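## Task

Pick up the tube lying on the shelved bench by the door and stand it upright, fully seated, in a free well of the rack by the window. No tube may touch the floor. Every other tube must stay fully seated in its rack. The tubes are glass and break if dropped more than a few centimetres (roughly a well's depth) or knocked hard. The parked cart, pedal bin and stool are movable. Afterwards release the tube and back away, with the robot upright and not leaning.

## Robot and tools

Robot: a Rainbow Robotics RB-Y1 in a physics simulation. A two-wheel base with two rear casters (0.66 m long, 0.58 m wide, front edge 0.10 m ahead of the wheel axle), a folding torso (leg with ankle, knee, hip), a head camera, and two 7-joint arms with parallel grippers, each with a wrist camera. Loose objects may occasionally get a small push.

Frames: the base frame has its origin on the floor between the drive wheels, x forward, y left, z up. The chest, left_hand and right_hand poses in results are in this frame; a hand point is midway between its finger pads, fingers point along its -z, pads close along its x. Printed hand positions can be off, worse at full reach. Odometry is the base frame at the scene start, from wheel turns only (slip counts as travel); heading is positive leftward, -3.142 to 3.142.

execute_actions: arguments "actions" (a list with one action, or empty to just read state and images) and optional "cameras" (head_camera, left_wrist_camera, right_wrist_camera or all; omitted/null means all, [] means none). One action may hold:
- "base": exactly one relative command, an offset from where the base last measured itself. {"translate_m": d} drives straight, forward positive, -3 to 3 m. {"rotate_rad": d} turns in place, counter-clockwise positive, -3.2 to 3.2. No sideways motion. The base does not stop on contact; it may keep pushing.
- "joints": absolute targets keyed by joint name (radians, grippers in metres). Ranges and signs: torso_squat_rad 0 to 1.2 (larger lowers a level chest); torso_shift_rad -0.3 to 0.6 (positive pushes hips forward); torso_pitch_rad -0.2 to 1.4 (positive leans forward); torso_yaw_rad -1.5 to 1.5 (positive left). Combined torso limits: squat+shift <= 1.52; squat-shift+pitch <= 1.57; shift+0.5 pitch-0.4 squat <= 0.7; shift+0.3 pitch-0.5 squat <= 0.39; breaking one leaves the torso short and off_target. Each arm: shoulder_pitch -2.356 to 2.356 (negative swings forward/up); left_shoulder_roll_rad 0 to 3.141 and right_shoulder_roll_rad -3.141 to 0 (away from the body lifts the arm outward); shoulder_yaw -2.094 to 2.094 (positive turns a bent forearm left, both arms); elbow -2.617 to 0.01 (negative bends); forearm_roll -3.141 to 3.141 and hand_roll -2.705 to 2.705 (positive counter-clockwise seen from above on a hanging arm, both arms); wrist_pitch -1.57 to 1.919 (negative tips the hand forward); left_gripper_m and right_gripper_m 0 to 0.1, the pad gap. head_pan_rad -0.523 to 0.523 (left positive, relative to chest); head_tilt_rad -0.35 to 1.57 (positive down). Done tolerance is ±0.02 rad, ±0.004 m for grippers.
- "speeds": caps for that action: translate_m 0.05 to 0.4 m/s, rotate_rad 0.1 to 1.509 rad/s (defaults are the top values). A base move needing over 8.667 s is refused.
- "min_time_s": 0.1 to 8, a floor on each arm and head motion's duration. An action lasts at most 15 s.
Motions in one action start together. Unnamed joints may still chase old targets. Unknown keys or out-of-range numbers refuse the whole call. Top joint speeds: arms 1 rad/s (wrist joints 1.5), head 1.5, squat and pitch 0.3, shift 0.15, yaw 0.6, grippers 0.1 m/s.

wait: {"seconds": 0 to 10}; commands nothing and returns state and images. zoom_image: {"camera", "region": [x0, y0, x1, y1]} in pixels of that camera's latest image, at most 504 by 504; head images are 896x504, wrist images 644x364. read_manual: only licence texts. finished_scene: {"scene": the scene's number}; irreversible, reports success, and the goal must still hold.

Results: base_status and joint_status tell how each motion ended. done: reached (for the base, wheels turned the full amount, even if slipping). off_target: resting short, maybe still pushing. contact_stop (torso and arms only): something pushed back hard. time_out: took too long. limit_stop_at_own_body: a guard halted it before hitting the robot's own torso, head, leg or base; move the parts apart. stopped_with_arm: torso halted because an arm contact-stopped. limit_stop_at_motor_heat: heat fault. After contact_stop, time_out or stopped_with_arm, the whole group (torso joints, or one arm's seven joints) drops its targets and holds. A stop means later calls in the same reply are skipped. "joint command not followed" plus a cause line means an arm's targets were withheld by the self/arm-collision check (grippers still run); those joints show not_followed and may be retried on later actions. on_its_own lists uncommanded joints; "held at" is a target, not a position. The pictures line names the images in order. Motor temperatures are listed per arm in joint order; MOTOR HOT appears from 65 °C, and 80 °C triggers an OVER-TEMPERATURE FAULT that brakes the arm; resend targets after it.

Cautions: to grip, command an opening at least 0.005 m under the object's width (off_target is then normal). Lower tubes gently and close to the well; never release high. When stuck, retreat in a separate action, arms before torso; if both hands share an object and the torso contact-stops instantly with nothing in the way, resend every arm joint at its reported position, then the torso. A leg pressing furniture can slide the robot back unseen by odometry; the bent leg can protrude past the base front. Do not let arms strike or squeeze each other (grippers included); hands are not covered by the inter-arm check. Contact torque at a joint's load limit (shoulders 63.7, elbow 32.7, wrist joints 22.7 N m, held weight included) freezes the robot 10 s. Arms carry 3 kg each; weight far forward can tip the robot. Camera calibrations (K, distortion, T_world_to_cam in the base frame) are approximate; wrist cameras err more at long reach. The robot holds its last command while you think.

Each tool is called as name(argument=value, ...), one argument or row to a line, values as JSON.

## Session

execute_actions(
  actions=[],
)

Scene clock: 0.00 s.
Motor temperatures (°C, as the motors report them): left_arm=[32 29 31 31 38 36 33] | right_arm=[32 34 32 32 36 38 38]
base_odometry: x=+0.000 y=+0.000 heading=+0.000 (m, m, rad; odometry frame)
base_status: not commanded
joint_positions: torso_squat_rad=+0.350 torso_shift_rad=+0.000 torso_pitch_rad=-0.001 torso_yaw_rad=+0.000 left_shoulder_pitch_rad=-0.030 left_shoulder_roll_rad=-0.005 left_shoulder_yaw_rad=-0.056 left_elbow_rad=-0.200 left_forearm_roll_rad=+0.020 left_wrist_pitch_rad=-0.018 left_hand_roll_rad=-0.053 left_gripper_m=+0.099 right_shoulder_pitch_rad=-0.057 right_shoulder_roll_rad=-0.036 right_shoulder_yaw_rad=-0.056 right_elbow_rad=-0.218 right_forearm_roll_rad=-0.038 right_wrist_pitch_rad=+0.013 right_hand_roll_rad=+0.007 right_gripper_m=+0.100 head_pan_rad=-0.001 head_tilt_rad=+0.400
joint_status: not commanded
chest: x=-0.2286 y=+0.0001 z=+1.2474 quat_wxyz=(+1.000, +0.000, -0.001, +0.000) (m; base frame)
left_hand: x=-0.1052 y=+0.2093 z=+0.5725 quat_wxyz=(+0.991, -0.004, -0.124, -0.049) (m; base frame)
right_hand: x=-0.0836 y=-0.2505 z=+0.5767 quat_wxyz=(+0.991, -0.017, -0.130, -0.032) (m; base frame)
pictures: head_camera, left_wrist_camera, right_wrist_camera
Images, in order (width x height): head_camera 896x504, left_wrist_camera 644x364, right_wrist_camera 644x364.

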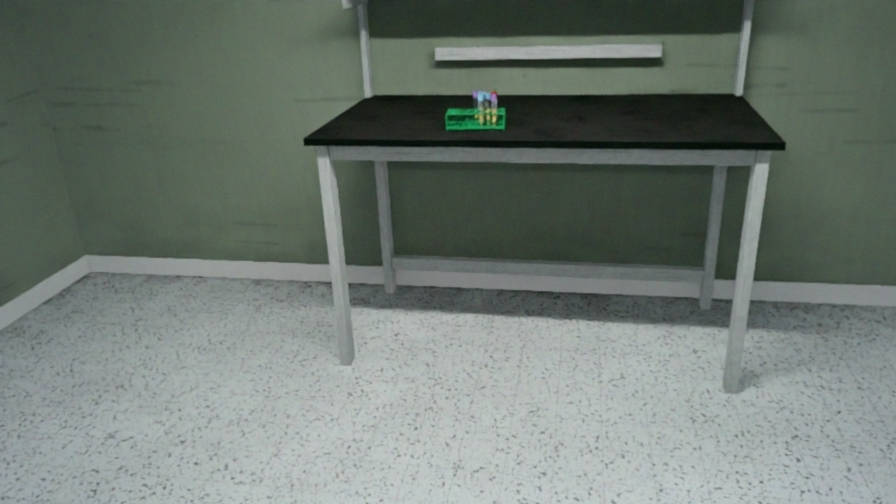

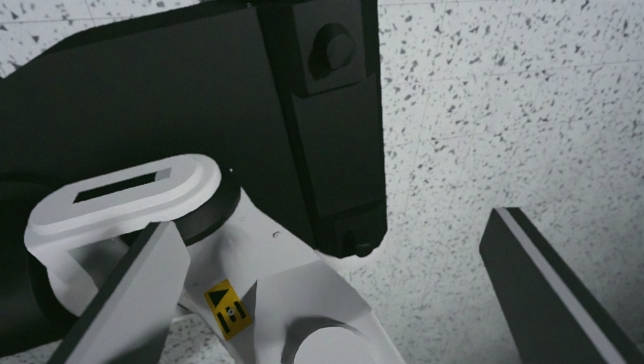

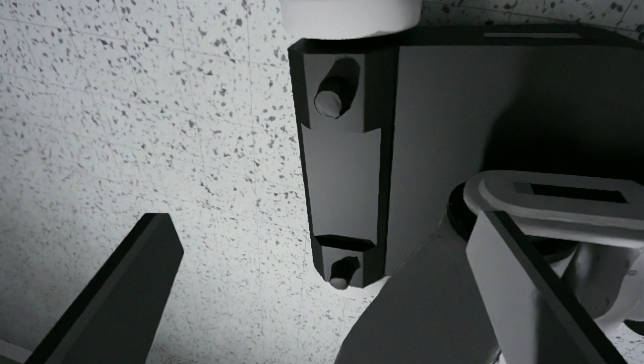

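Look around.

execute_actions(
  actions=[
    {"joints":{"torso_yaw_rad":-0.5,"head_pan_rad":-0.52,"head_tilt_rad":0.2}},
  ],
  cameras=["head_camera"],
)

execute_actions(
  actions=[
    {"joints":{"torso_yaw_rad":-1.5}},
  ],
  cameras=["head_camera"],
)

execute_actions(
  actions=[
    {"joints":{"torso_yaw_rad":0.5,"head_pan_rad":0.52}},
  ],
  cameras=["head_camera"],
)

execute_actions(
  actions=[
    {"joints":{"torso_yaw_rad":1.5}},
  ],
  cameras=["head_camera"],
)

Scene clock: 6.87 s.
Motor temperatures (°C, as the motors report them): left_arm=[32 29 31 31 38 36 33] | right_arm=[32 34 32 32 36 38 38]
base_odometry: x=+0.000 y=+0.000 heading=+0.000 (m, m, rad; odometry frame)
base_status: not commanded
joint_positions: torso_squat_rad=+0.350 torso_shift_rad=+0.000 torso_pitch_rad=-0.001 torso_yaw_rad=-0.500 left_shoulder_pitch_rad=-0.030 left_shoulder_roll_rad=-0.005 left_shoulder_yaw_rad=-0.056 left_elbow_rad=-0.200 left_forearm_roll_rad=+0.020 left_wrist_pitch_rad=-0.018 left_hand_roll_rad=-0.053 left_gripper_m=+0.099 right_shoulder_pitch_rad=-0.057 right_shoulder_roll_rad=-0.036 right_shoulder_yaw_rad=-0.056 right_elbow_rad=-0.218 right_forearm_roll_rad=-0.038 right_wrist_pitch_rad=+0.013 right_hand_roll_rad=+0.007 right_gripper_m=+0.100 head_pan_rad=-0.520 head_tilt_rad=+0.200
joint_status: all done
chest: x=-0.2286 y=+0.0001 z=+1.2474 quat_wxyz=(+0.969, +0.000, -0.001, -0.247) (m; base frame)
left_hand: x=-0.0197 y=+0.1248 z=+0.5727 quat_wxyz=(+0.948, -0.034, -0.119, -0.293) (m; base frame)
right_hand: x=-0.2213 y=-0.2889 z=+0.5766 quat_wxyz=(+0.952, -0.048, -0.122, -0.276) (m; base frame)
pictures: head_camera
camera_calibration (this result's frames):
head_camera: T_world_to_cam=[[-0.836259, -0.546011, -0.0504319, -0.100775], [-0.0741998, 0.203808, -0.976195, 1.46212], [0.543291, -0.81261, -0.21095, 0.352212], [0, 0, 0, 1]] pos_world=[-0.167139, -0.0668069, 1.49654]
Images, in order (width x height): head_camera 896x504.

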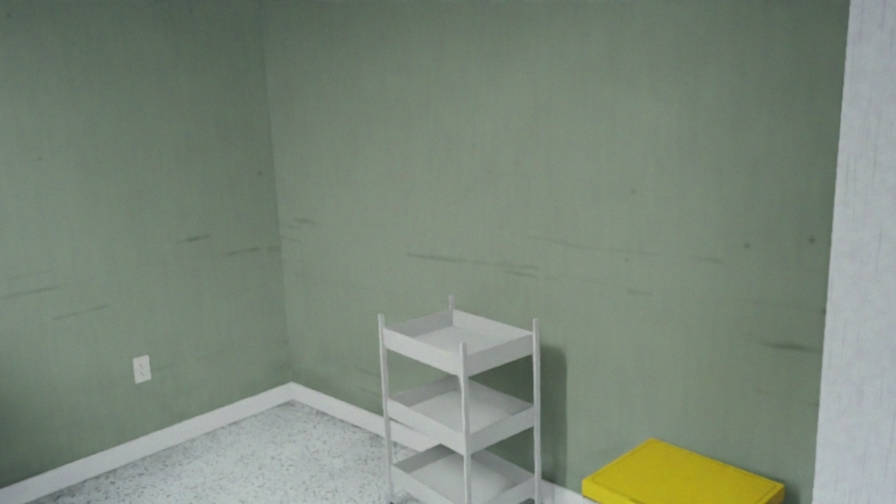

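Scene clock: 7.87 s.
Motor temperatures (°C, as the motors report them): left_arm=[32 29 31 31 38 36 33] | right_arm=[32 34 32 32 36 38 38]
base_odometry: x=+0.000 y=+0.000 heading=+0.000 (m, m, rad; odometry frame)
base_status: not commanded
joint_positions: torso_squat_rad=+0.350 torso_shift_rad=+0.000 torso_pitch_rad=-0.001 torso_yaw_rad=-0.734 left_shoulder_pitch_rad=-0.031 left_shoulder_roll_rad=-0.005 left_shoulder_yaw_rad=-0.056 left_elbow_rad=-0.200 left_forearm_roll_rad=+0.020 left_wrist_pitch_rad=-0.018 left_hand_roll_rad=-0.053 left_gripper_m=+0.099 right_shoulder_pitch_rad=-0.057 right_shoulder_roll_rad=-0.036 right_shoulder_yaw_rad=-0.056 right_elbow_rad=-0.218 right_forearm_roll_rad=-0.038 right_wrist_pitch_rad=+0.014 right_hand_roll_rad=+0.007 right_gripper_m=+0.100 head_pan_rad=-0.520 head_tilt_rad=+0.200
joint_status: torso_yaw_rad limit_stop_at_own_body (moved -0.234 of -1.000)
on_its_own: torso_yaw_rad is held at -0.734, not at your -1.500, since a limit_stop_at_own_body
chest: x=-0.2286 y=+0.0001 z=+1.2474 quat_wxyz=(+0.933, +0.000, -0.001, -0.359) (m; base frame)
left_hand: x=+0.0038 y=+0.0730 z=+0.5728 quat_wxyz=(+0.907, -0.047, -0.114, -0.402) (m; base frame)
right_hand: x=-0.2886 y=-0.2824 z=+0.5764 quat_wxyz=(+0.913, -0.062, -0.116, -0.386) (m; base frame)
pictures: head_camera
camera_calibration (this result's frames):
head_camera: T_world_to_cam=[[-0.940117, -0.337063, -0.0506803, -0.124231], [-0.0247144, 0.215704, -0.976146, 1.47337], [0.339954, -0.916439, -0.211117, 0.305954], [0, 0, 0, 1]] pos_world=[-0.184389, -0.0792983, 1.49652]
Images, in order (width x height): head_camera 896x504.

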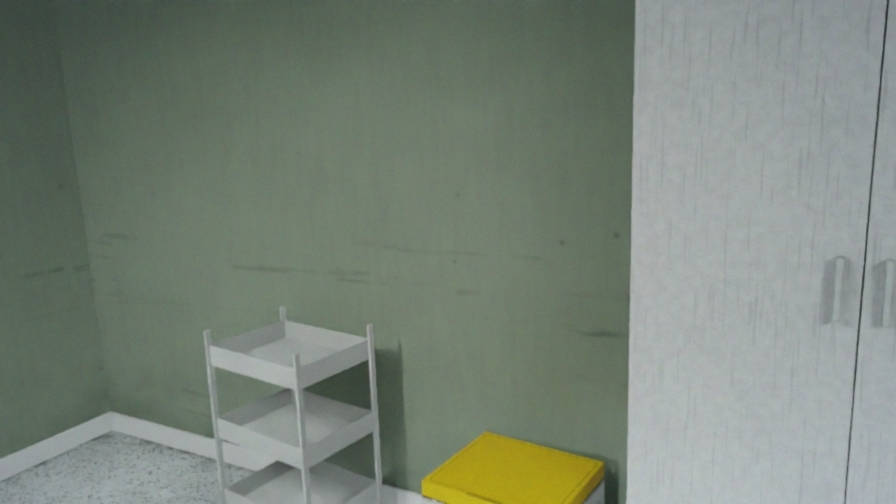

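not run: a stop came earlier in this reply.

not run: a stop came earlier in this reply.

execute_actions(
  actions=[
    {"base":{"rotate_rad":-1.8},"joints":{"torso_yaw_rad":0,"head_tilt_rad":0.3}},
  ],
  cameras=["head_camera"],
)

execute_actions(
  actions=[
    {"base":{"rotate_rad":-2.0},"joints":{"head_pan_rad":0.5}},
  ],
  cameras=["head_camera"],
)

execute_actions(
  actions=[
    {"joints":{"head_pan_rad":-0.52}},
  ],
  cameras=["head_camera"],
)

Scene clock: 16.83 s.
Motor temperatures (°C, as the motors report them): left_arm=[32 29 31 31 38 36 33] | right_arm=[32 34 32 32 36 38 38]
base_odometry: x=+0.000 y=+0.000 heading=-1.800 (m, m, rad; odometry frame)
base_status: done
joint_positions: torso_squat_rad=+0.350 torso_shift_rad=+0.000 torso_pitch_rad=-0.001 torso_yaw_rad=+0.000 left_shoulder_pitch_rad=-0.030 left_shoulder_roll_rad=-0.005 left_shoulder_yaw_rad=-0.056 left_elbow_rad=-0.200 left_forearm_roll_rad=+0.020 left_wrist_pitch_rad=-0.018 left_hand_roll_rad=-0.053 left_gripper_m=+0.099 right_shoulder_pitch_rad=-0.058 right_shoulder_roll_rad=-0.036 right_shoulder_yaw_rad=-0.056 right_elbow_rad=-0.218 right_forearm_roll_rad=-0.038 right_wrist_pitch_rad=+0.013 right_hand_roll_rad=+0.007 right_gripper_m=+0.100 head_pan_rad=-0.520 head_tilt_rad=+0.300
joint_status: all done
chest: x=-0.2286 y=+0.0001 z=+1.2474 quat_wxyz=(+1.000, +0.000, -0.001, +0.000) (m; base frame)
left_hand: x=-0.1053 y=+0.2093 z=+0.5725 quat_wxyz=(+0.991, -0.004, -0.124, -0.049) (m; base frame)
right_hand: x=-0.0836 y=-0.2505 z=+0.5767 quat_wxyz=(+0.991, -0.017, -0.130, -0.032) (m; base frame)
pictures: head_camera
camera_calibration (this result's frames):
head_camera: T_world_to_cam=[[-0.476577, -0.877575, -0.0523112, -0.0155945], [-0.246566, 0.190542, -0.95021, 1.3869], [0.843848, -0.43995, -0.307188, 0.560735], [0, 0, 0, 1]] pos_world=[-0.138644, -0.031252, 1.48928]
Images, in order (width x height): head_camera 896x504.

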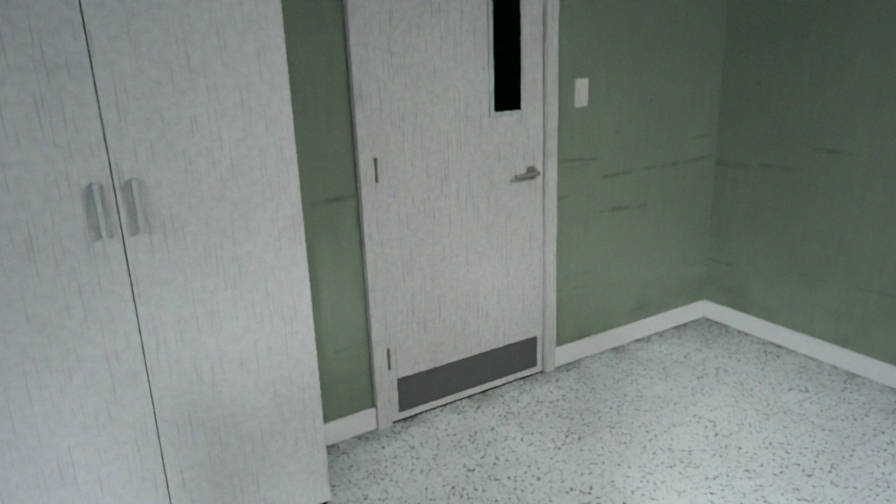

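Scene clock: 21.30 s.
Motor temperatures (°C, as the motors report them): left_arm=[32 29 31 31 38 36 33] | right_arm=[32 34 32 32 36 38 38]
base_odometry: x=+0.000 y=+0.000 heading=+2.484 (m, m, rad; odometry frame)
base_status: done
joint_positions: torso_squat_rad=+0.350 torso_shift_rad=+0.000 torso_pitch_rad=-0.001 torso_yaw_rad=+0.000 left_shoulder_pitch_rad=-0.030 left_shoulder_roll_rad=-0.005 left_shoulder_yaw_rad=-0.056 left_elbow_rad=-0.200 left_forearm_roll_rad=+0.020 left_wrist_pitch_rad=-0.018 left_hand_roll_rad=-0.053 left_gripper_m=+0.099 right_shoulder_pitch_rad=-0.058 right_shoulder_roll_rad=-0.036 right_shoulder_yaw_rad=-0.056 right_elbow_rad=-0.218 right_forearm_roll_rad=-0.038 right_wrist_pitch_rad=+0.013 right_hand_roll_rad=+0.007 right_gripper_m=+0.100 head_pan_rad=+0.500 head_tilt_rad=+0.300
joint_status: all done
chest: x=-0.2287 y=+0.0001 z=+1.2474 quat_wxyz=(+1.000, +0.000, -0.001, +0.000) (m; base frame)
left_hand: x=-0.1053 y=+0.2093 z=+0.5725 quat_wxyz=(+0.991, -0.004, -0.124, -0.049) (m; base frame)
right_hand: x=-0.0837 y=-0.2505 z=+0.5767 quat_wxyz=(+0.991, -0.017, -0.130, -0.032) (m; base frame)
pictures: head_camera
camera_calibration (this result's frames):
head_camera: T_world_to_cam=[[0.498353, -0.865467, -0.0511061, 0.184356], [-0.291321, -0.111646, -0.950088, 1.37753], [0.816564, 0.488368, -0.307768, 0.555728], [0, 0, 0, 1]] pos_world=[-0.144358, 0.0419492, 1.48923]
Images, in order (width x height): head_camera 896x504.

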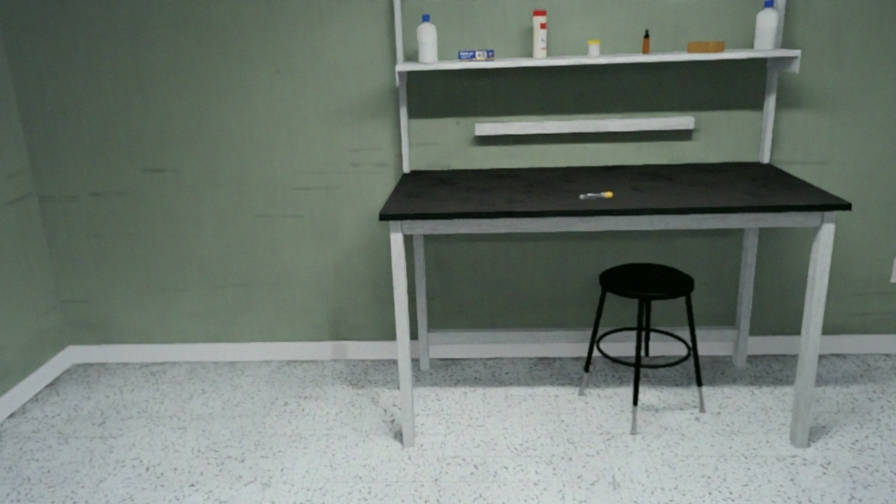

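Scene clock: 22.63 s.
Motor temperatures (°C, as the motors report them): left_arm=[32 29 31 31 38 36 33] | right_arm=[32 34 32 32 36 38 38]
base_odometry: x=+0.000 y=+0.000 heading=+2.484 (m, m, rad; odometry frame)
base_status: not commanded
joint_positions: torso_squat_rad=+0.350 torso_shift_rad=+0.000 torso_pitch_rad=-0.001 torso_yaw_rad=+0.000 left_shoulder_pitch_rad=-0.030 left_shoulder_roll_rad=-0.005 left_shoulder_yaw_rad=-0.056 left_elbow_rad=-0.200 left_forearm_roll_rad=+0.020 left_wrist_pitch_rad=-0.018 left_hand_roll_rad=-0.053 left_gripper_m=+0.099 right_shoulder_pitch_rad=-0.058 right_shoulder_roll_rad=-0.036 right_shoulder_yaw_rad=-0.056 right_elbow_rad=-0.218 right_forearm_roll_rad=-0.038 right_wrist_pitch_rad=+0.013 right_hand_roll_rad=+0.007 right_gripper_m=+0.100 head_pan_rad=-0.520 head_tilt_rad=+0.300
joint_status: all done
chest: x=-0.2287 y=+0.0001 z=+1.2474 quat_wxyz=(+1.000, +0.000, -0.001, +0.000) (m; base frame)
left_hand: x=-0.1053 y=+0.2093 z=+0.5725 quat_wxyz=(+0.991, -0.004, -0.124, -0.049) (m; base frame)
right_hand: x=-0.0837 y=-0.2505 z=+0.5767 quat_wxyz=(+0.991, -0.017, -0.130, -0.032) (m; base frame)
pictures: head_camera
camera_calibration (this result's frames):
head_camera: T_world_to_cam=[[-0.476565, -0.87758, -0.0523308, -0.0155826], [-0.246548, 0.190548, -0.950213, 1.3869], [0.84386, -0.439936, -0.307174, 0.560736], [0, 0, 0, 1]] pos_world=[-0.13867, -0.0312593, 1.48928]
Images, in order (width x height): head_camera 896x504.

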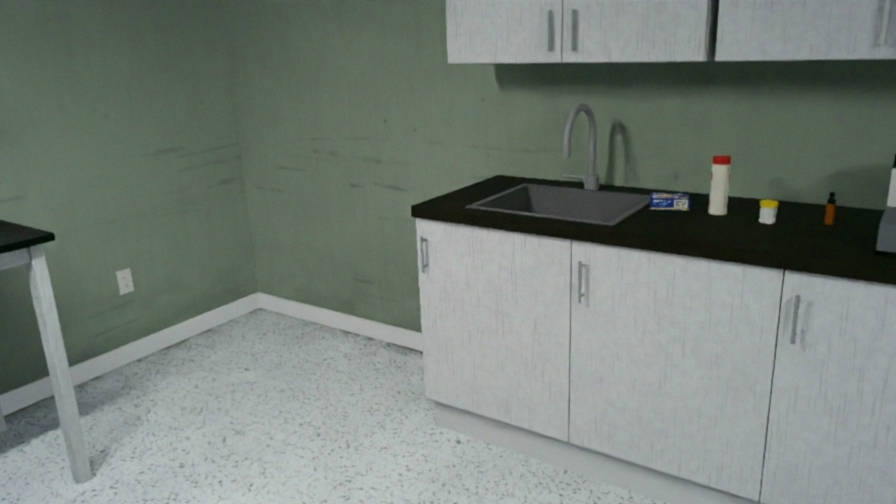

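execute_actions(
  actions=[
    {"base":{"rotate_rad":0.4},"joints":{"head_pan_rad":0,"head_tilt_rad":0.5,"torso_squat_rad":0.1,"right_shoulder_pitch_rad":-1.0,"right_shoulder_roll_rad":-0.349,"right_shoulder_yaw_rad":0,"right_elbow_rad":-0.571,"right_forearm_roll_rad":-0.95,"right_wrist_pitch_rad":1.571,"right_hand_roll_rad":0,"right_gripper_m":0.06}},
  ],
  cameras=[],
)

execute_actions(
  actions=[
    {"base":{"translate_m":1.5}},
  ],
  cameras=["head_camera"],
)

Scene clock: 62.13 s.
Motor temperatures (°C, as the motors report them): left_arm=[32 29 31 31 38 36 33] | right_arm=[32 34 32 32 36 38 38]
base_odometry: x=+0.000 y=+0.000 heading=+2.883 (m, m, rad; odometry frame)
base_status: done
joint_positions: torso_squat_rad=+0.100 torso_shift_rad=+0.000 torso_pitch_rad=-0.001 torso_yaw_rad=+0.000 left_shoulder_pitch_rad=-0.030 left_shoulder_roll_rad=-0.005 left_shoulder_yaw_rad=-0.056 left_elbow_rad=-0.200 left_forearm_roll_rad=+0.020 left_wrist_pitch_rad=-0.018 left_hand_roll_rad=-0.053 left_gripper_m=+0.099 right_shoulder_pitch_rad=-1.000 right_shoulder_roll_rad=-0.349 right_shoulder_yaw_rad=+0.000 right_elbow_rad=-0.571 right_forearm_roll_rad=-0.950 right_wrist_pitch_rad=+1.571 right_hand_roll_rad=+0.000 right_gripper_m=+0.060 head_pan_rad=+0.000 head_tilt_rad=+0.500
joint_status: all done
chest: x=-0.2286 y=+0.0001 z=+1.2864 quat_wxyz=(+1.000, +0.000, -0.001, +0.000) (m; base frame)
left_hand: x=-0.1053 y=+0.2093 z=+0.6115 quat_wxyz=(+0.991, -0.004, -0.124, -0.049) (m; base frame)
right_hand: x=+0.2768 y=-0.1421 z=+1.0325 quat_wxyz=(+0.955, +0.296, -0.001, +0.000) (m; base frame)
pictures: none
No camera images: the call's "cameras" was empty. Leave "cameras" out to get every camera's image.

Scene clock: 67.43 s.
Motor temperatures (°C, as the motors report them): left_arm=[32 29 31 31 38 36 33] | right_arm=[32 34 32 32 36 38 38]
base_odometry: x=-1.450 y=+0.385 heading=+2.882 (m, m, rad; odometry frame)
base_status: done
joint_positions: torso_squat_rad=+0.100 torso_shift_rad=+0.000 torso_pitch_rad=-0.001 torso_yaw_rad=+0.000 left_shoulder_pitch_rad=-0.030 left_shoulder_roll_rad=-0.005 left_shoulder_yaw_rad=-0.056 left_elbow_rad=-0.200 left_forearm_roll_rad=+0.020 left_wrist_pitch_rad=-0.018 left_hand_roll_rad=-0.053 left_gripper_m=+0.099 right_shoulder_pitch_rad=-1.000 right_shoulder_roll_rad=-0.349 right_shoulder_yaw_rad=+0.000 right_elbow_rad=-0.571 right_forearm_roll_rad=-0.950 right_wrist_pitch_rad=+1.571 right_hand_roll_rad=+0.000 right_gripper_m=+0.060 head_pan_rad=+0.000 head_tilt_rad=+0.500
joint_status: not commanded
chest: x=-0.2286 y=+0.0001 z=+1.2864 quat_wxyz=(+1.000, +0.000, -0.001, +0.000) (m; base frame)
left_hand: x=-0.1052 y=+0.2093 z=+0.6115 quat_wxyz=(+0.991, -0.004, -0.124, -0.049) (m; base frame)
right_hand: x=+0.2768 y=-0.1422 z=+1.0324 quat_wxyz=(+0.955, +0.296, -0.001, +0.000) (m; base frame)
pictures: head_camera
camera_calibration (this result's frames):
head_camera: T_world_to_cam=[[0.0116427, -0.998418, -0.0550088, 0.0915038], [-0.491519, 0.0421932, -0.869844, 1.25393], [0.870789, 0.0371652, -0.49025, 0.850232], [0, 0, 0, 1]] pos_world=[-0.125108, 0.00685276, 1.51258]
Images, in order (width x height): head_camera 896x504.

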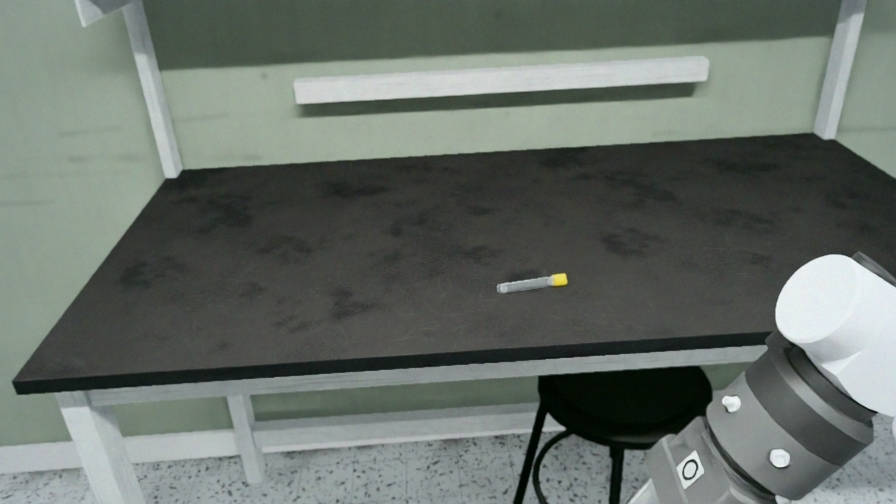

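execute_actions(
  actions=[
    {"base":{"translate_m":0.52},"joints":{"head_tilt_rad":0.95,"torso_yaw_rad":0.04,"torso_squat_rad":0.3}},
  ],
  cameras=["head_camera","right_wrist_camera"],
)

Scene clock: 78.33 s.
Motor temperatures (°C, as the motors report them): left_arm=[32 29 31 31 38 36 33] | right_arm=[32 34 32 32 36 38 38]
base_odometry: x=-1.952 y=+0.519 heading=+2.881 (m, m, rad; odometry frame)
base_status: done
joint_positions: torso_squat_rad=+0.300 torso_shift_rad=+0.000 torso_pitch_rad=-0.001 torso_yaw_rad=+0.040 left_shoulder_pitch_rad=-0.030 left_shoulder_roll_rad=-0.005 left_shoulder_yaw_rad=-0.056 left_elbow_rad=-0.200 left_forearm_roll_rad=+0.020 left_wrist_pitch_rad=-0.018 left_hand_roll_rad=-0.053 left_gripper_m=+0.099 right_shoulder_pitch_rad=-1.000 right_shoulder_roll_rad=-0.349 right_shoulder_yaw_rad=+0.000 right_elbow_rad=-0.571 right_forearm_roll_rad=-0.950 right_wrist_pitch_rad=+1.571 right_hand_roll_rad=+0.000 right_gripper_m=+0.060 head_pan_rad=+0.000 head_tilt_rad=+0.950
joint_status: all done
chest: x=-0.2286 y=+0.0001 z=+1.2587 quat_wxyz=(+1.000, +0.000, -0.001, +0.020) (m; base frame)
left_hand: x=-0.1136 y=+0.2140 z=+0.5838 quat_wxyz=(+0.992, -0.001, -0.124, -0.029) (m; base frame)
right_hand: x=+0.2820 y=-0.1219 z=+1.0046 quat_wxyz=(+0.955, +0.296, +0.005, +0.019) (m; base frame)
pictures: head_camera, right_wrist_camera
camera_calibration (this result's frames):
head_camera: T_world_to_cam=[[0.0261335, -0.998173, -0.054481, 0.0930828], [-0.821973, 0.00956052, -0.569447, 0.72322], [0.568927, 0.0596635, -0.820221, 1.2555], [0, 0, 0, 1]] pos_world=[-0.122253, 0.0110909, 1.44669]
right_wrist_camera: T_world_to_cam=[[-0.998998, -0.0431958, -0.0117501, 0.289352], [-0.0237297, 0.288422, 0.957209, -0.886619], [-0.0379585, 0.956529, -0.289158, 0.507119], [0, 0, 0, 1]] pos_world=[0.287272, -0.216855, 0.998717]
Images, in order (width x height): head_camera 896x504, right_wrist_camera 644x364.

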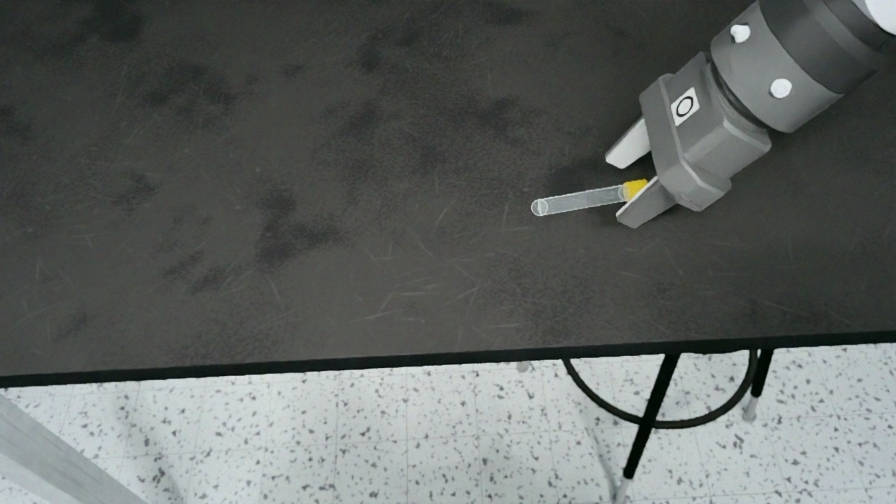

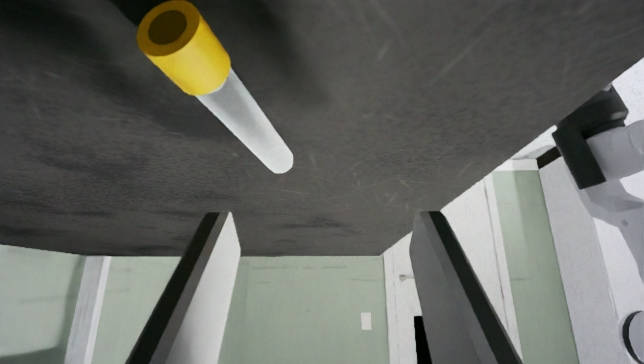

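execute_actions(
  actions=[
    {"base":{"translate_m":0.039},"joints":{"right_hand_roll_rad":0.12}},
  ],
  cameras=[],
)

execute_actions(
  actions=[
    {"joints":{"torso_squat_rad":0.42}},
  ],
  cameras=["head_camera","right_wrist_camera"],
)

Scene clock: 86.40 s.
Motor temperatures (°C, as the motors report them): left_arm=[32 29 31 31 38 36 33] | right_arm=[33 34 32 32 36 38 38]
base_odometry: x=-1.990 y=+0.530 heading=+2.880 (m, m, rad; odometry frame)
base_status: done
joint_positions: torso_squat_rad=+0.300 torso_shift_rad=+0.000 torso_pitch_rad=-0.001 torso_yaw_rad=+0.040 left_shoulder_pitch_rad=-0.030 left_shoulder_roll_rad=-0.005 left_shoulder_yaw_rad=-0.056 left_elbow_rad=-0.200 left_forearm_roll_rad=+0.020 left_wrist_pitch_rad=-0.018 left_hand_roll_rad=-0.053 left_gripper_m=+0.099 right_shoulder_pitch_rad=-1.000 right_shoulder_roll_rad=-0.349 right_shoulder_yaw_rad=+0.000 right_elbow_rad=-0.571 right_forearm_roll_rad=-0.950 right_wrist_pitch_rad=+1.571 right_hand_roll_rad=+0.120 right_gripper_m=+0.060 head_pan_rad=+0.000 head_tilt_rad=+0.950
joint_status: all done
chest: x=-0.2286 y=+0.0001 z=+1.2587 quat_wxyz=(+1.000, +0.000, -0.001, +0.020) (m; base frame)
left_hand: x=-0.1136 y=+0.2140 z=+0.5838 quat_wxyz=(+0.992, -0.001, -0.124, -0.029) (m; base frame)
right_hand: x=+0.2820 y=-0.1219 z=+1.0046 quat_wxyz=(+0.952, +0.296, -0.012, +0.077) (m; base frame)
pictures: none
No camera images: the call's "cameras" was empty. Leave "cameras" out to get every camera's image.

Scene clock: 87.57 s.
Motor temperatures (°C, as the motors report them): left_arm=[32 29 31 31 38 36 33] | right_arm=[33 34 32 32 36 38 38]
base_odometry: x=-1.990 y=+0.530 heading=+2.880 (m, m, rad; odometry frame)
base_status: not commanded
joint_positions: torso_squat_rad=+0.420 torso_shift_rad=+0.000 torso_pitch_rad=-0.001 torso_yaw_rad=+0.040 left_shoulder_pitch_rad=-0.030 left_shoulder_roll_rad=-0.005 left_shoulder_yaw_rad=-0.056 left_elbow_rad=-0.200 left_forearm_roll_rad=+0.020 left_wrist_pitch_rad=-0.018 left_hand_roll_rad=-0.053 left_gripper_m=+0.099 right_shoulder_pitch_rad=-1.000 right_shoulder_roll_rad=-0.349 right_shoulder_yaw_rad=+0.000 right_elbow_rad=-0.571 right_forearm_roll_rad=-0.950 right_wrist_pitch_rad=+1.571 right_hand_roll_rad=+0.120 right_gripper_m=+0.060 head_pan_rad=+0.000 head_tilt_rad=+0.950
joint_status: all done
chest: x=-0.2287 y=+0.0001 z=+1.2291 quat_wxyz=(+1.000, +0.000, -0.001, +0.020) (m; base frame)
left_hand: x=-0.1135 y=+0.2140 z=+0.5542 quat_wxyz=(+0.992, -0.001, -0.124, -0.029) (m; base frame)
right_hand: x=+0.2820 y=-0.1219 z=+0.9751 quat_wxyz=(+0.952, +0.296, -0.013, +0.077) (m; base frame)
pictures: head_camera, right_wrist_camera
camera_calibration (this result's frames):
head_camera: T_world_to_cam=[[0.0261501, -0.998173, -0.0544753, 0.0914742], [-0.821856, 0.00955577, -0.569615, 0.706532], [0.569095, 0.0596664, -0.820104, 1.2312], [0, 0, 0, 1]] pos_world=[-0.122393, 0.0110944, 1.41715]
right_wrist_camera: T_world_to_cam=[[-0.986763, -0.141371, -0.0794547, 0.33955], [-0.116723, 0.279016, 0.953166, -0.829391], [-0.112581, 0.949823, -0.291824, 0.521418], [0, 0, 0, 1]] pos_world=[0.296948, -0.215839, 0.969688]
Images, in order (width x height): head_camera 896x504, right_wrist_camera 644x364.

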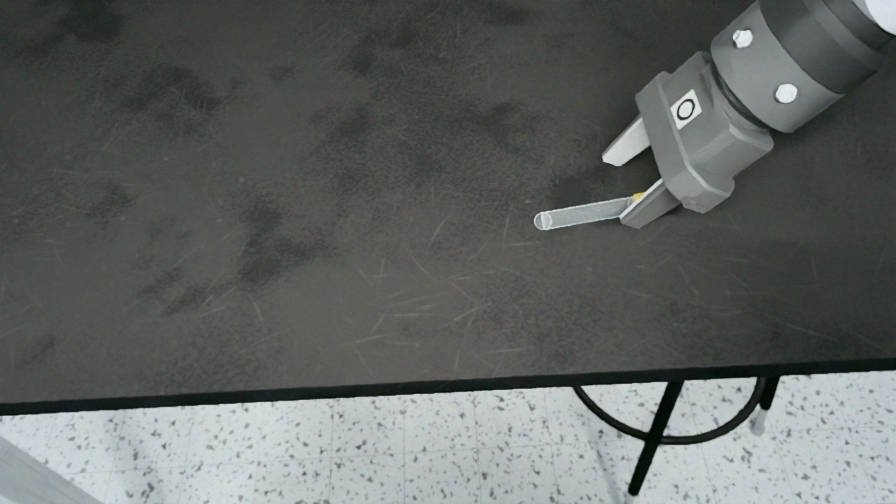

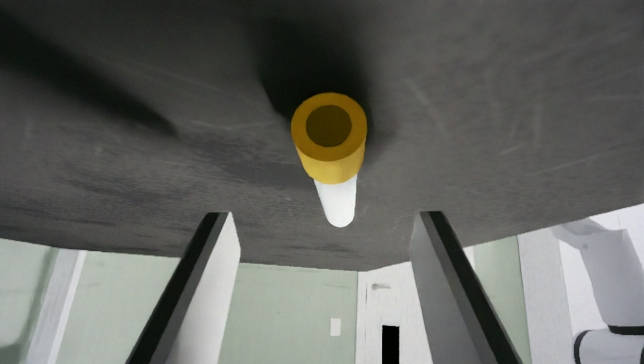

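execute_actions(
  actions=[
    {"joints":{"torso_squat_rad":0.47,"right_gripper_m":0.035}},
  ],
  cameras=["head_camera","right_wrist_camera"],
)

Scene clock: 93.33 s.
Motor temperatures (°C, as the motors report them): left_arm=[32 29 31 31 38 36 33] | right_arm=[33 34 32 32 36 38 38]
base_odometry: x=-1.990 y=+0.530 heading=+2.880 (m, m, rad; odometry frame)
base_status: not commanded
joint_positions: torso_squat_rad=+0.470 torso_shift_rad=+0.000 torso_pitch_rad=-0.001 torso_yaw_rad=+0.040 left_shoulder_pitch_rad=-0.030 left_shoulder_roll_rad=-0.005 left_shoulder_yaw_rad=-0.056 left_elbow_rad=-0.200 left_forearm_roll_rad=+0.020 left_wrist_pitch_rad=-0.018 left_hand_roll_rad=-0.053 left_gripper_m=+0.099 right_shoulder_pitch_rad=-1.000 right_shoulder_roll_rad=-0.349 right_shoulder_yaw_rad=+0.000 right_elbow_rad=-0.571 right_forearm_roll_rad=-0.950 right_wrist_pitch_rad=+1.571 right_hand_roll_rad=+0.120 right_gripper_m=+0.035 head_pan_rad=+0.000 head_tilt_rad=+0.950
joint_status: all done
chest: x=-0.2287 y=+0.0001 z=+1.2140 quat_wxyz=(+1.000, +0.000, -0.001, +0.020) (m; base frame)
left_hand: x=-0.1135 y=+0.2140 z=+0.5392 quat_wxyz=(+0.992, -0.001, -0.124, -0.029) (m; base frame)
right_hand: x=+0.2820 y=-0.1219 z=+0.9600 quat_wxyz=(+0.952, +0.296, -0.013, +0.077) (m; base frame)
pictures: head_camera, right_wrist_camera
camera_calibration (this result's frames):
head_camera: T_world_to_cam=[[0.0261502, -0.998173, -0.0544752, 0.0906551], [-0.821858, 0.00955545, -0.569612, 0.697952], [0.569092, 0.0596664, -0.820106, 1.21884], [0, 0, 0, 1]] pos_world=[-0.122388, 0.0110962, 1.40208]
right_wrist_camera: T_world_to_cam=[[-0.986765, -0.141366, -0.0794388, 0.338339], [-0.116707, 0.279019, 0.953167, -0.815031], [-0.112581, 0.949823, -0.291824, 0.517021], [0, 0, 0, 1]] pos_world=[0.296948, -0.21584, 0.954618]
Images, in order (width x height): head_camera 896x504, right_wrist_camera 644x364.

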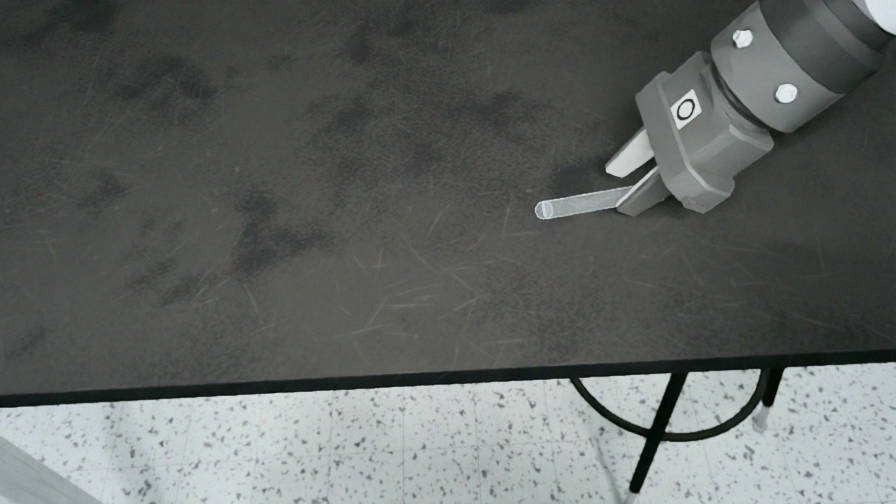

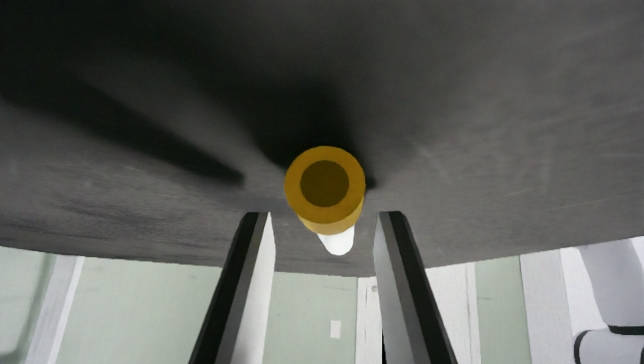

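execute_actions(
  actions=[
    {"joints":{"torso_squat_rad":0.492}},
  ],
  cameras=["right_wrist_camera"],
)

execute_actions(
  actions=[
    {"joints":{"right_gripper_m":0.006}},
  ],
  cameras=[],
)

execute_actions(
  actions=[
    {"joints":{"torso_squat_rad":0.44}},
  ],
  cameras=["head_camera","right_wrist_camera"],
)

Scene clock: 99.63 s.
Motor temperatures (°C, as the motors report them): left_arm=[32 29 31 31 38 36 33] | right_arm=[33 34 32 32 36 38 38]
base_odometry: x=-1.990 y=+0.530 heading=+2.880 (m, m, rad; odometry frame)
base_status: not commanded
joint_positions: torso_squat_rad=+0.492 torso_shift_rad=+0.000 torso_pitch_rad=-0.001 torso_yaw_rad=+0.040 left_shoulder_pitch_rad=-0.030 left_shoulder_roll_rad=-0.005 left_shoulder_yaw_rad=-0.056 left_elbow_rad=-0.200 left_forearm_roll_rad=+0.020 left_wrist_pitch_rad=-0.018 left_hand_roll_rad=-0.053 left_gripper_m=+0.099 right_shoulder_pitch_rad=-1.000 right_shoulder_roll_rad=-0.349 right_shoulder_yaw_rad=+0.000 right_elbow_rad=-0.571 right_forearm_roll_rad=-0.950 right_wrist_pitch_rad=+1.571 right_hand_roll_rad=+0.120 right_gripper_m=+0.035 head_pan_rad=+0.000 head_tilt_rad=+0.950
joint_status: all done
chest: x=-0.2287 y=+0.0001 z=+1.2069 quat_wxyz=(+1.000, +0.000, -0.001, +0.020) (m; base frame)
left_hand: x=-0.1135 y=+0.2140 z=+0.5320 quat_wxyz=(+0.992, -0.001, -0.124, -0.029) (m; base frame)
right_hand: x=+0.2820 y=-0.1219 z=+0.9529 quat_wxyz=(+0.952, +0.296, -0.013, +0.077) (m; base frame)
pictures: right_wrist_camera
camera_calibration (this result's frames):
right_wrist_camera: T_world_to_cam=[[-0.986767, -0.14136, -0.0794181, 0.33775], [-0.116685, 0.279022, 0.953169, -0.808239], [-0.112581, 0.949823, -0.291824, 0.514942], [0, 0, 0, 1]] pos_world=[0.296944, -0.215843, 0.947485]
Images, in order (width x height): right_wrist_camera 644x364.

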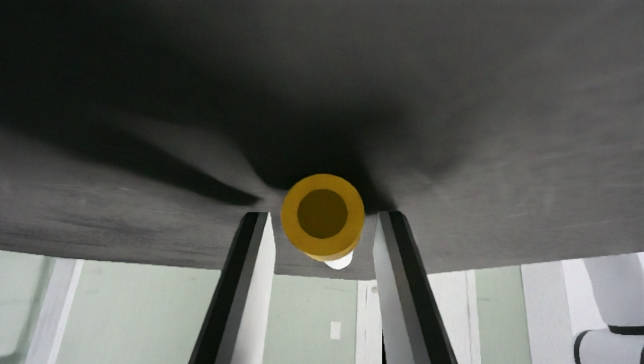

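Scene clock: 100.40 s.
Motor temperatures (°C, as the motors report them): left_arm=[32 29 31 31 38 36 33] | right_arm=[33 34 32 32 36 38 38]
base_odometry: x=-1.990 y=+0.530 heading=+2.880 (m, m, rad; odometry frame)
base_status: not commanded
joint_positions: torso_squat_rad=+0.492 torso_shift_rad=+0.000 torso_pitch_rad=-0.001 torso_yaw_rad=+0.040 left_shoulder_pitch_rad=-0.030 left_shoulder_roll_rad=-0.005 left_shoulder_yaw_rad=-0.056 left_elbow_rad=-0.200 left_forearm_roll_rad=+0.020 left_wrist_pitch_rad=-0.018 left_hand_roll_rad=-0.053 left_gripper_m=+0.099 right_shoulder_pitch_rad=-1.000 right_shoulder_roll_rad=-0.349 right_shoulder_yaw_rad=+0.000 right_elbow_rad=-0.571 right_forearm_roll_rad=-0.950 right_wrist_pitch_rad=+1.571 right_hand_roll_rad=+0.120 right_gripper_m=+0.015 head_pan_rad=+0.000 head_tilt_rad=+0.950
joint_status: right_gripper_m off_target (ended at +0.015, target +0.006)
chest: x=-0.2287 y=+0.0001 z=+1.2069 quat_wxyz=(+1.000, +0.000, -0.001, +0.020) (m; base frame)
left_hand: x=-0.1135 y=+0.2140 z=+0.5320 quat_wxyz=(+0.992, -0.001, -0.124, -0.029) (m; base frame)
right_hand: x=+0.2820 y=-0.1219 z=+0.9529 quat_wxyz=(+0.952, +0.296, -0.013, +0.077) (m; base frame)
pictures: none
No camera images: the call's "cameras" was empty. Leave "cameras" out to get every camera's image.

Scene clock: 101.27 s.
Motor temperatures (°C, as the motors report them): left_arm=[32 29 31 31 38 36 33] | right_arm=[33 34 32 32 36 38 38]
base_odometry: x=-1.990 y=+0.530 heading=+2.880 (m, m, rad; odometry frame)
base_status: not commanded
joint_positions: torso_squat_rad=+0.440 torso_shift_rad=+0.000 torso_pitch_rad=-0.001 torso_yaw_rad=+0.040 left_shoulder_pitch_rad=-0.030 left_shoulder_roll_rad=-0.005 left_shoulder_yaw_rad=-0.056 left_elbow_rad=-0.200 left_forearm_roll_rad=+0.020 left_wrist_pitch_rad=-0.018 left_hand_roll_rad=-0.053 left_gripper_m=+0.099 right_shoulder_pitch_rad=-1.000 right_shoulder_roll_rad=-0.349 right_shoulder_yaw_rad=+0.000 right_elbow_rad=-0.571 right_forearm_roll_rad=-0.950 right_wrist_pitch_rad=+1.571 right_hand_roll_rad=+0.120 right_gripper_m=+0.015 head_pan_rad=+0.000 head_tilt_rad=+0.950
joint_status: all done
chest: x=-0.2285 y=+0.0001 z=+1.2232 quat_wxyz=(+1.000, +0.000, -0.001, +0.020) (m; base frame)
left_hand: x=-0.1136 y=+0.2140 z=+0.5483 quat_wxyz=(+0.992, -0.001, -0.124, -0.029) (m; base frame)
right_hand: x=+0.2821 y=-0.1219 z=+0.9691 quat_wxyz=(+0.952, +0.296, -0.012, +0.076) (m; base frame)
pictures: head_camera, right_wrist_camera
camera_calibration (this result's frames):
head_camera: T_world_to_cam=[[0.026133, -0.998173, -0.0544837, 0.0911582], [-0.822038, 0.00955553, -0.569352, 0.702963], [0.568832, 0.0596666, -0.820286, 1.22647], [0, 0, 0, 1]] pos_world=[-0.122177, 0.011095, 1.41126]
right_wrist_camera: T_world_to_cam=[[-0.986791, -0.141365, -0.0791133, 0.338816], [-0.116392, 0.279022, 0.953205, -0.823767], [-0.112675, 0.949823, -0.29179, 0.519664], [0, 0, 0, 1]] pos_world=[0.297014, -0.215843, 0.963656]
Images, in order (width x height): head_camera 896x504, right_wrist_camera 644x364.

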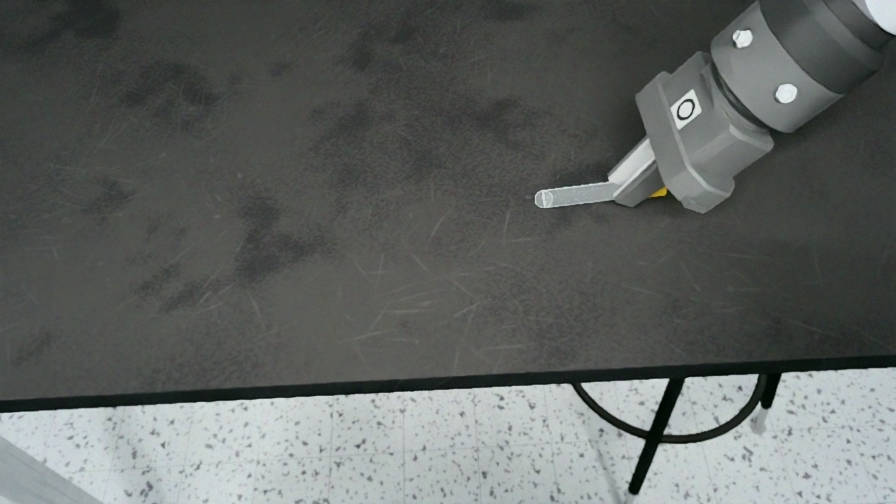

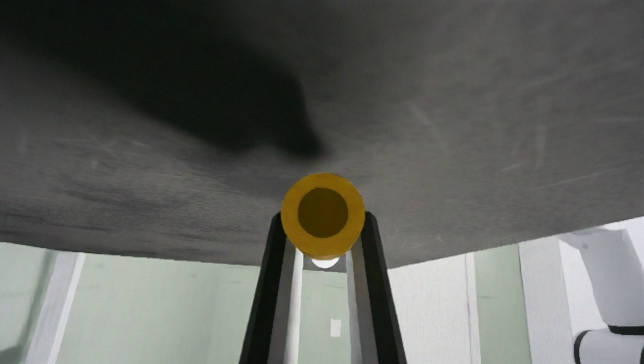

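execute_actions(
  actions=[
    {"joints":{"torso_squat_rad":0.1,"head_tilt_rad":0.25},"base":{"translate_m":-0.9}},
  ],
  cameras=[],
)

execute_actions(
  actions=[
    {"joints":{"torso_yaw_rad":0.6,"head_pan_rad":0.2,"right_forearm_roll_rad":0.62,"right_hand_roll_rad":0},"base":{"rotate_rad":-2.92},"min_time_s":4},
  ],
  cameras=["head_camera"],
)

execute_actions(
  actions=[
    {"joints":{"head_pan_rad":-0.52,"head_tilt_rad":0.4},"base":{"translate_m":2.0}},
  ],
  cameras=["head_camera","right_wrist_camera"],
)

Scene clock: 112.57 s.
Motor temperatures (°C, as the motors report them): left_arm=[32 29 31 31 38 36 33] | right_arm=[33 34 32 32 36 38 38]
base_odometry: x=-1.121 y=+0.296 heading=+2.878 (m, m, rad; odometry frame)
base_status: done
joint_positions: torso_squat_rad=+0.100 torso_shift_rad=+0.000 torso_pitch_rad=-0.001 torso_yaw_rad=+0.040 left_shoulder_pitch_rad=-0.030 left_shoulder_roll_rad=-0.005 left_shoulder_yaw_rad=-0.056 left_elbow_rad=-0.200 left_forearm_roll_rad=+0.020 left_wrist_pitch_rad=-0.018 left_hand_roll_rad=-0.053 left_gripper_m=+0.099 right_shoulder_pitch_rad=-1.000 right_shoulder_roll_rad=-0.349 right_shoulder_yaw_rad=+0.000 right_elbow_rad=-0.571 right_forearm_roll_rad=-0.950 right_wrist_pitch_rad=+1.571 right_hand_roll_rad=+0.120 right_gripper_m=+0.015 head_pan_rad=+0.000 head_tilt_rad=+0.250
joint_status: all done
chest: x=-0.2286 y=+0.0001 z=+1.2864 quat_wxyz=(+1.000, +0.000, -0.001, +0.020) (m; base frame)
left_hand: x=-0.1137 y=+0.2140 z=+0.6115 quat_wxyz=(+0.992, -0.001, -0.124, -0.029) (m; base frame)
right_hand: x=+0.2820 y=-0.1219 z=+1.0324 quat_wxyz=(+0.952, +0.296, -0.012, +0.077) (m; base frame)
pictures: none
No camera images: the call's "cameras" was empty. Leave "cameras" out to get every camera's image.

Scene clock: 117.73 s.
Motor temperatures (°C, as the motors report them): left_arm=[32 29 31 31 38 36 33] | right_arm=[33 34 32 32 36 38 38]
base_odometry: x=-1.121 y=+0.296 heading=-0.041 (m, m, rad; odometry frame)
base_status: done
joint_positions: torso_squat_rad=+0.100 torso_shift_rad=+0.000 torso_pitch_rad=-0.001 torso_yaw_rad=+0.600 left_shoulder_pitch_rad=-0.030 left_shoulder_roll_rad=-0.005 left_shoulder_yaw_rad=-0.056 left_elbow_rad=-0.200 left_forearm_roll_rad=+0.020 left_wrist_pitch_rad=-0.018 left_hand_roll_rad=-0.053 left_gripper_m=+0.099 right_shoulder_pitch_rad=-1.000 right_shoulder_roll_rad=-0.349 right_shoulder_yaw_rad=+0.000 right_elbow_rad=-0.571 right_forearm_roll_rad=+0.620 right_wrist_pitch_rad=+1.571 right_hand_roll_rad=+0.000 right_gripper_m=+0.015 head_pan_rad=+0.200 head_tilt_rad=+0.250
joint_status: all done
chest: x=-0.2287 y=+0.0001 z=+1.2864 quat_wxyz=(+0.955, +0.000, -0.001, +0.296) (m; base frame)
left_hand: x=-0.2451 y=+0.2419 z=+0.6113 quat_wxyz=(+0.961, +0.033, -0.119, +0.246) (m; base frame)
right_hand: x=+0.4496 y=-0.0966 z=+1.0921 quat_wxyz=(+0.845, -0.445, -0.138, +0.261) (m; base frame)
pictures: head_camera
camera_calibration (this result's frames):
head_camera: T_world_to_cam=[[0.733687, -0.677666, -0.0497098, 0.244193], [-0.212031, -0.158825, -0.96427, 1.45325], [0.645558, 0.718013, -0.260214, 0.455222], [0, 0, 0, 1]] pos_world=[-0.1649, 0.0694394, 1.53192]
Images, in order (width x height): head_camera 896x504.

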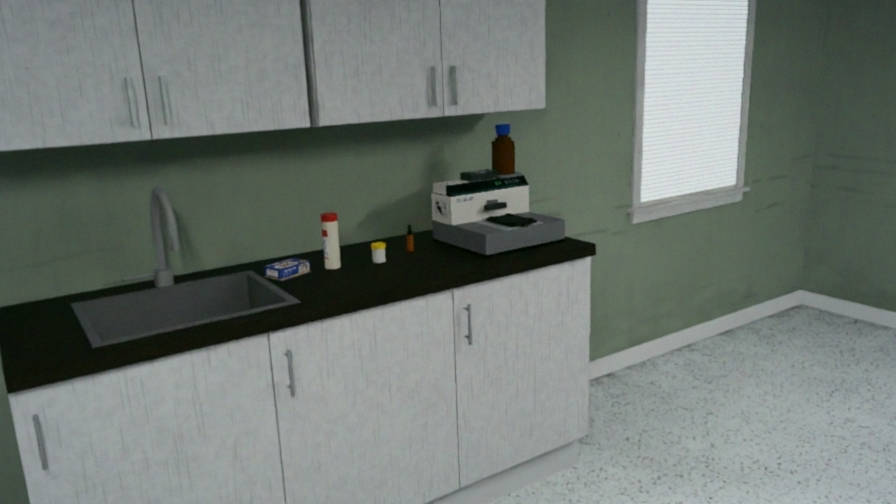

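Scene clock: 124.30 s.
Motor temperatures (°C, as the motors report them): left_arm=[32 29 31 31 38 36 33] | right_arm=[33 35 32 32 36 38 38]
base_odometry: x=+0.878 y=+0.213 heading=-0.042 (m, m, rad; odometry frame)
base_status: done
joint_positions: torso_squat_rad=+0.100 torso_shift_rad=+0.000 torso_pitch_rad=-0.001 torso_yaw_rad=+0.600 left_shoulder_pitch_rad=-0.030 left_shoulder_roll_rad=-0.005 left_shoulder_yaw_rad=-0.056 left_elbow_rad=-0.200 left_forearm_roll_rad=+0.020 left_wrist_pitch_rad=-0.018 left_hand_roll_rad=-0.053 left_gripper_m=+0.099 right_shoulder_pitch_rad=-1.000 right_shoulder_roll_rad=-0.349 right_shoulder_yaw_rad=+0.000 right_elbow_rad=-0.571 right_forearm_roll_rad=+0.620 right_wrist_pitch_rad=+1.571 right_hand_roll_rad=+0.000 right_gripper_m=+0.015 head_pan_rad=-0.520 head_tilt_rad=+0.400
joint_status: all done
chest: x=-0.2286 y=+0.0001 z=+1.2864 quat_wxyz=(+0.955, +0.000, +0.000, +0.296) (m; base frame)
left_hand: x=-0.2450 y=+0.2419 z=+0.6114 quat_wxyz=(+0.961, +0.033, -0.119, +0.246) (m; base frame)
right_hand: x=+0.4497 y=-0.0967 z=+1.0920 quat_wxyz=(+0.845, -0.445, -0.138, +0.261) (m; base frame)
pictures: head_camera, right_wrist_camera
camera_calibration (this result's frames):
head_camera: T_world_to_cam=[[0.096926, -0.993851, -0.0535297, 0.119624], [-0.404322, 0.00982746, -0.914564, 1.33675], [0.909466, 0.110288, -0.400883, 0.72751], [0, 0, 0, 1]] pos_world=[-0.132763, 0.0255152, 1.52059]
right_wrist_camera: T_world_to_cam=[[-0.819429, -0.573175, 0.00240428, 0.311497], [-0.549334, 0.784134, -0.28873, 0.67125], [0.163608, -0.237915, -0.957408, 1.03822], [0, 0, 0, 1]] pos_world=[0.45413, -0.100801, 1.18706]
Images, in order (width x height): head_camera 896x504, right_wrist_camera 644x364.

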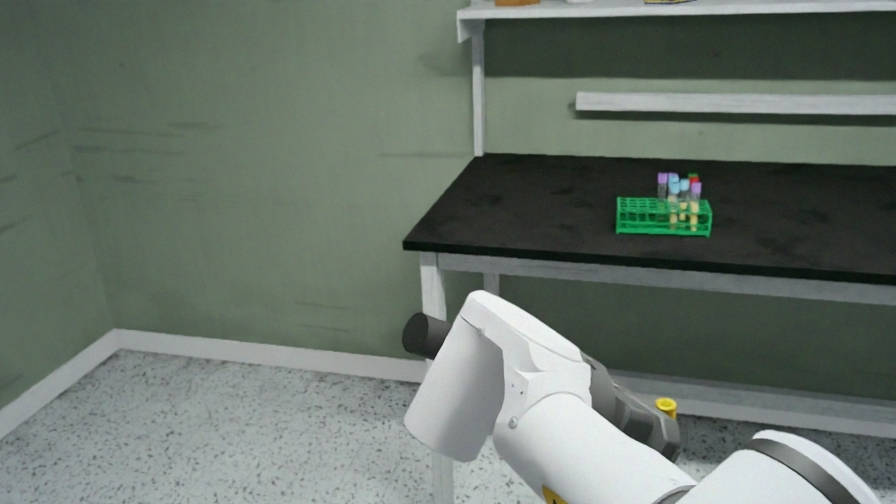

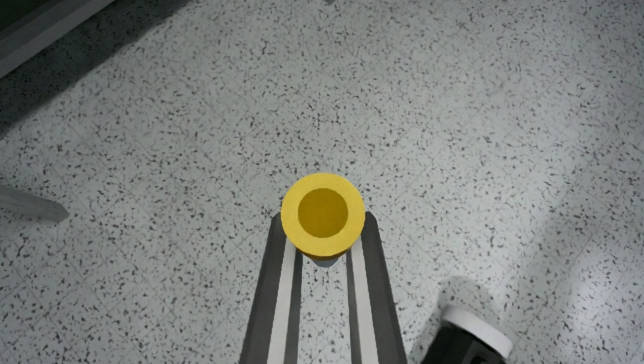

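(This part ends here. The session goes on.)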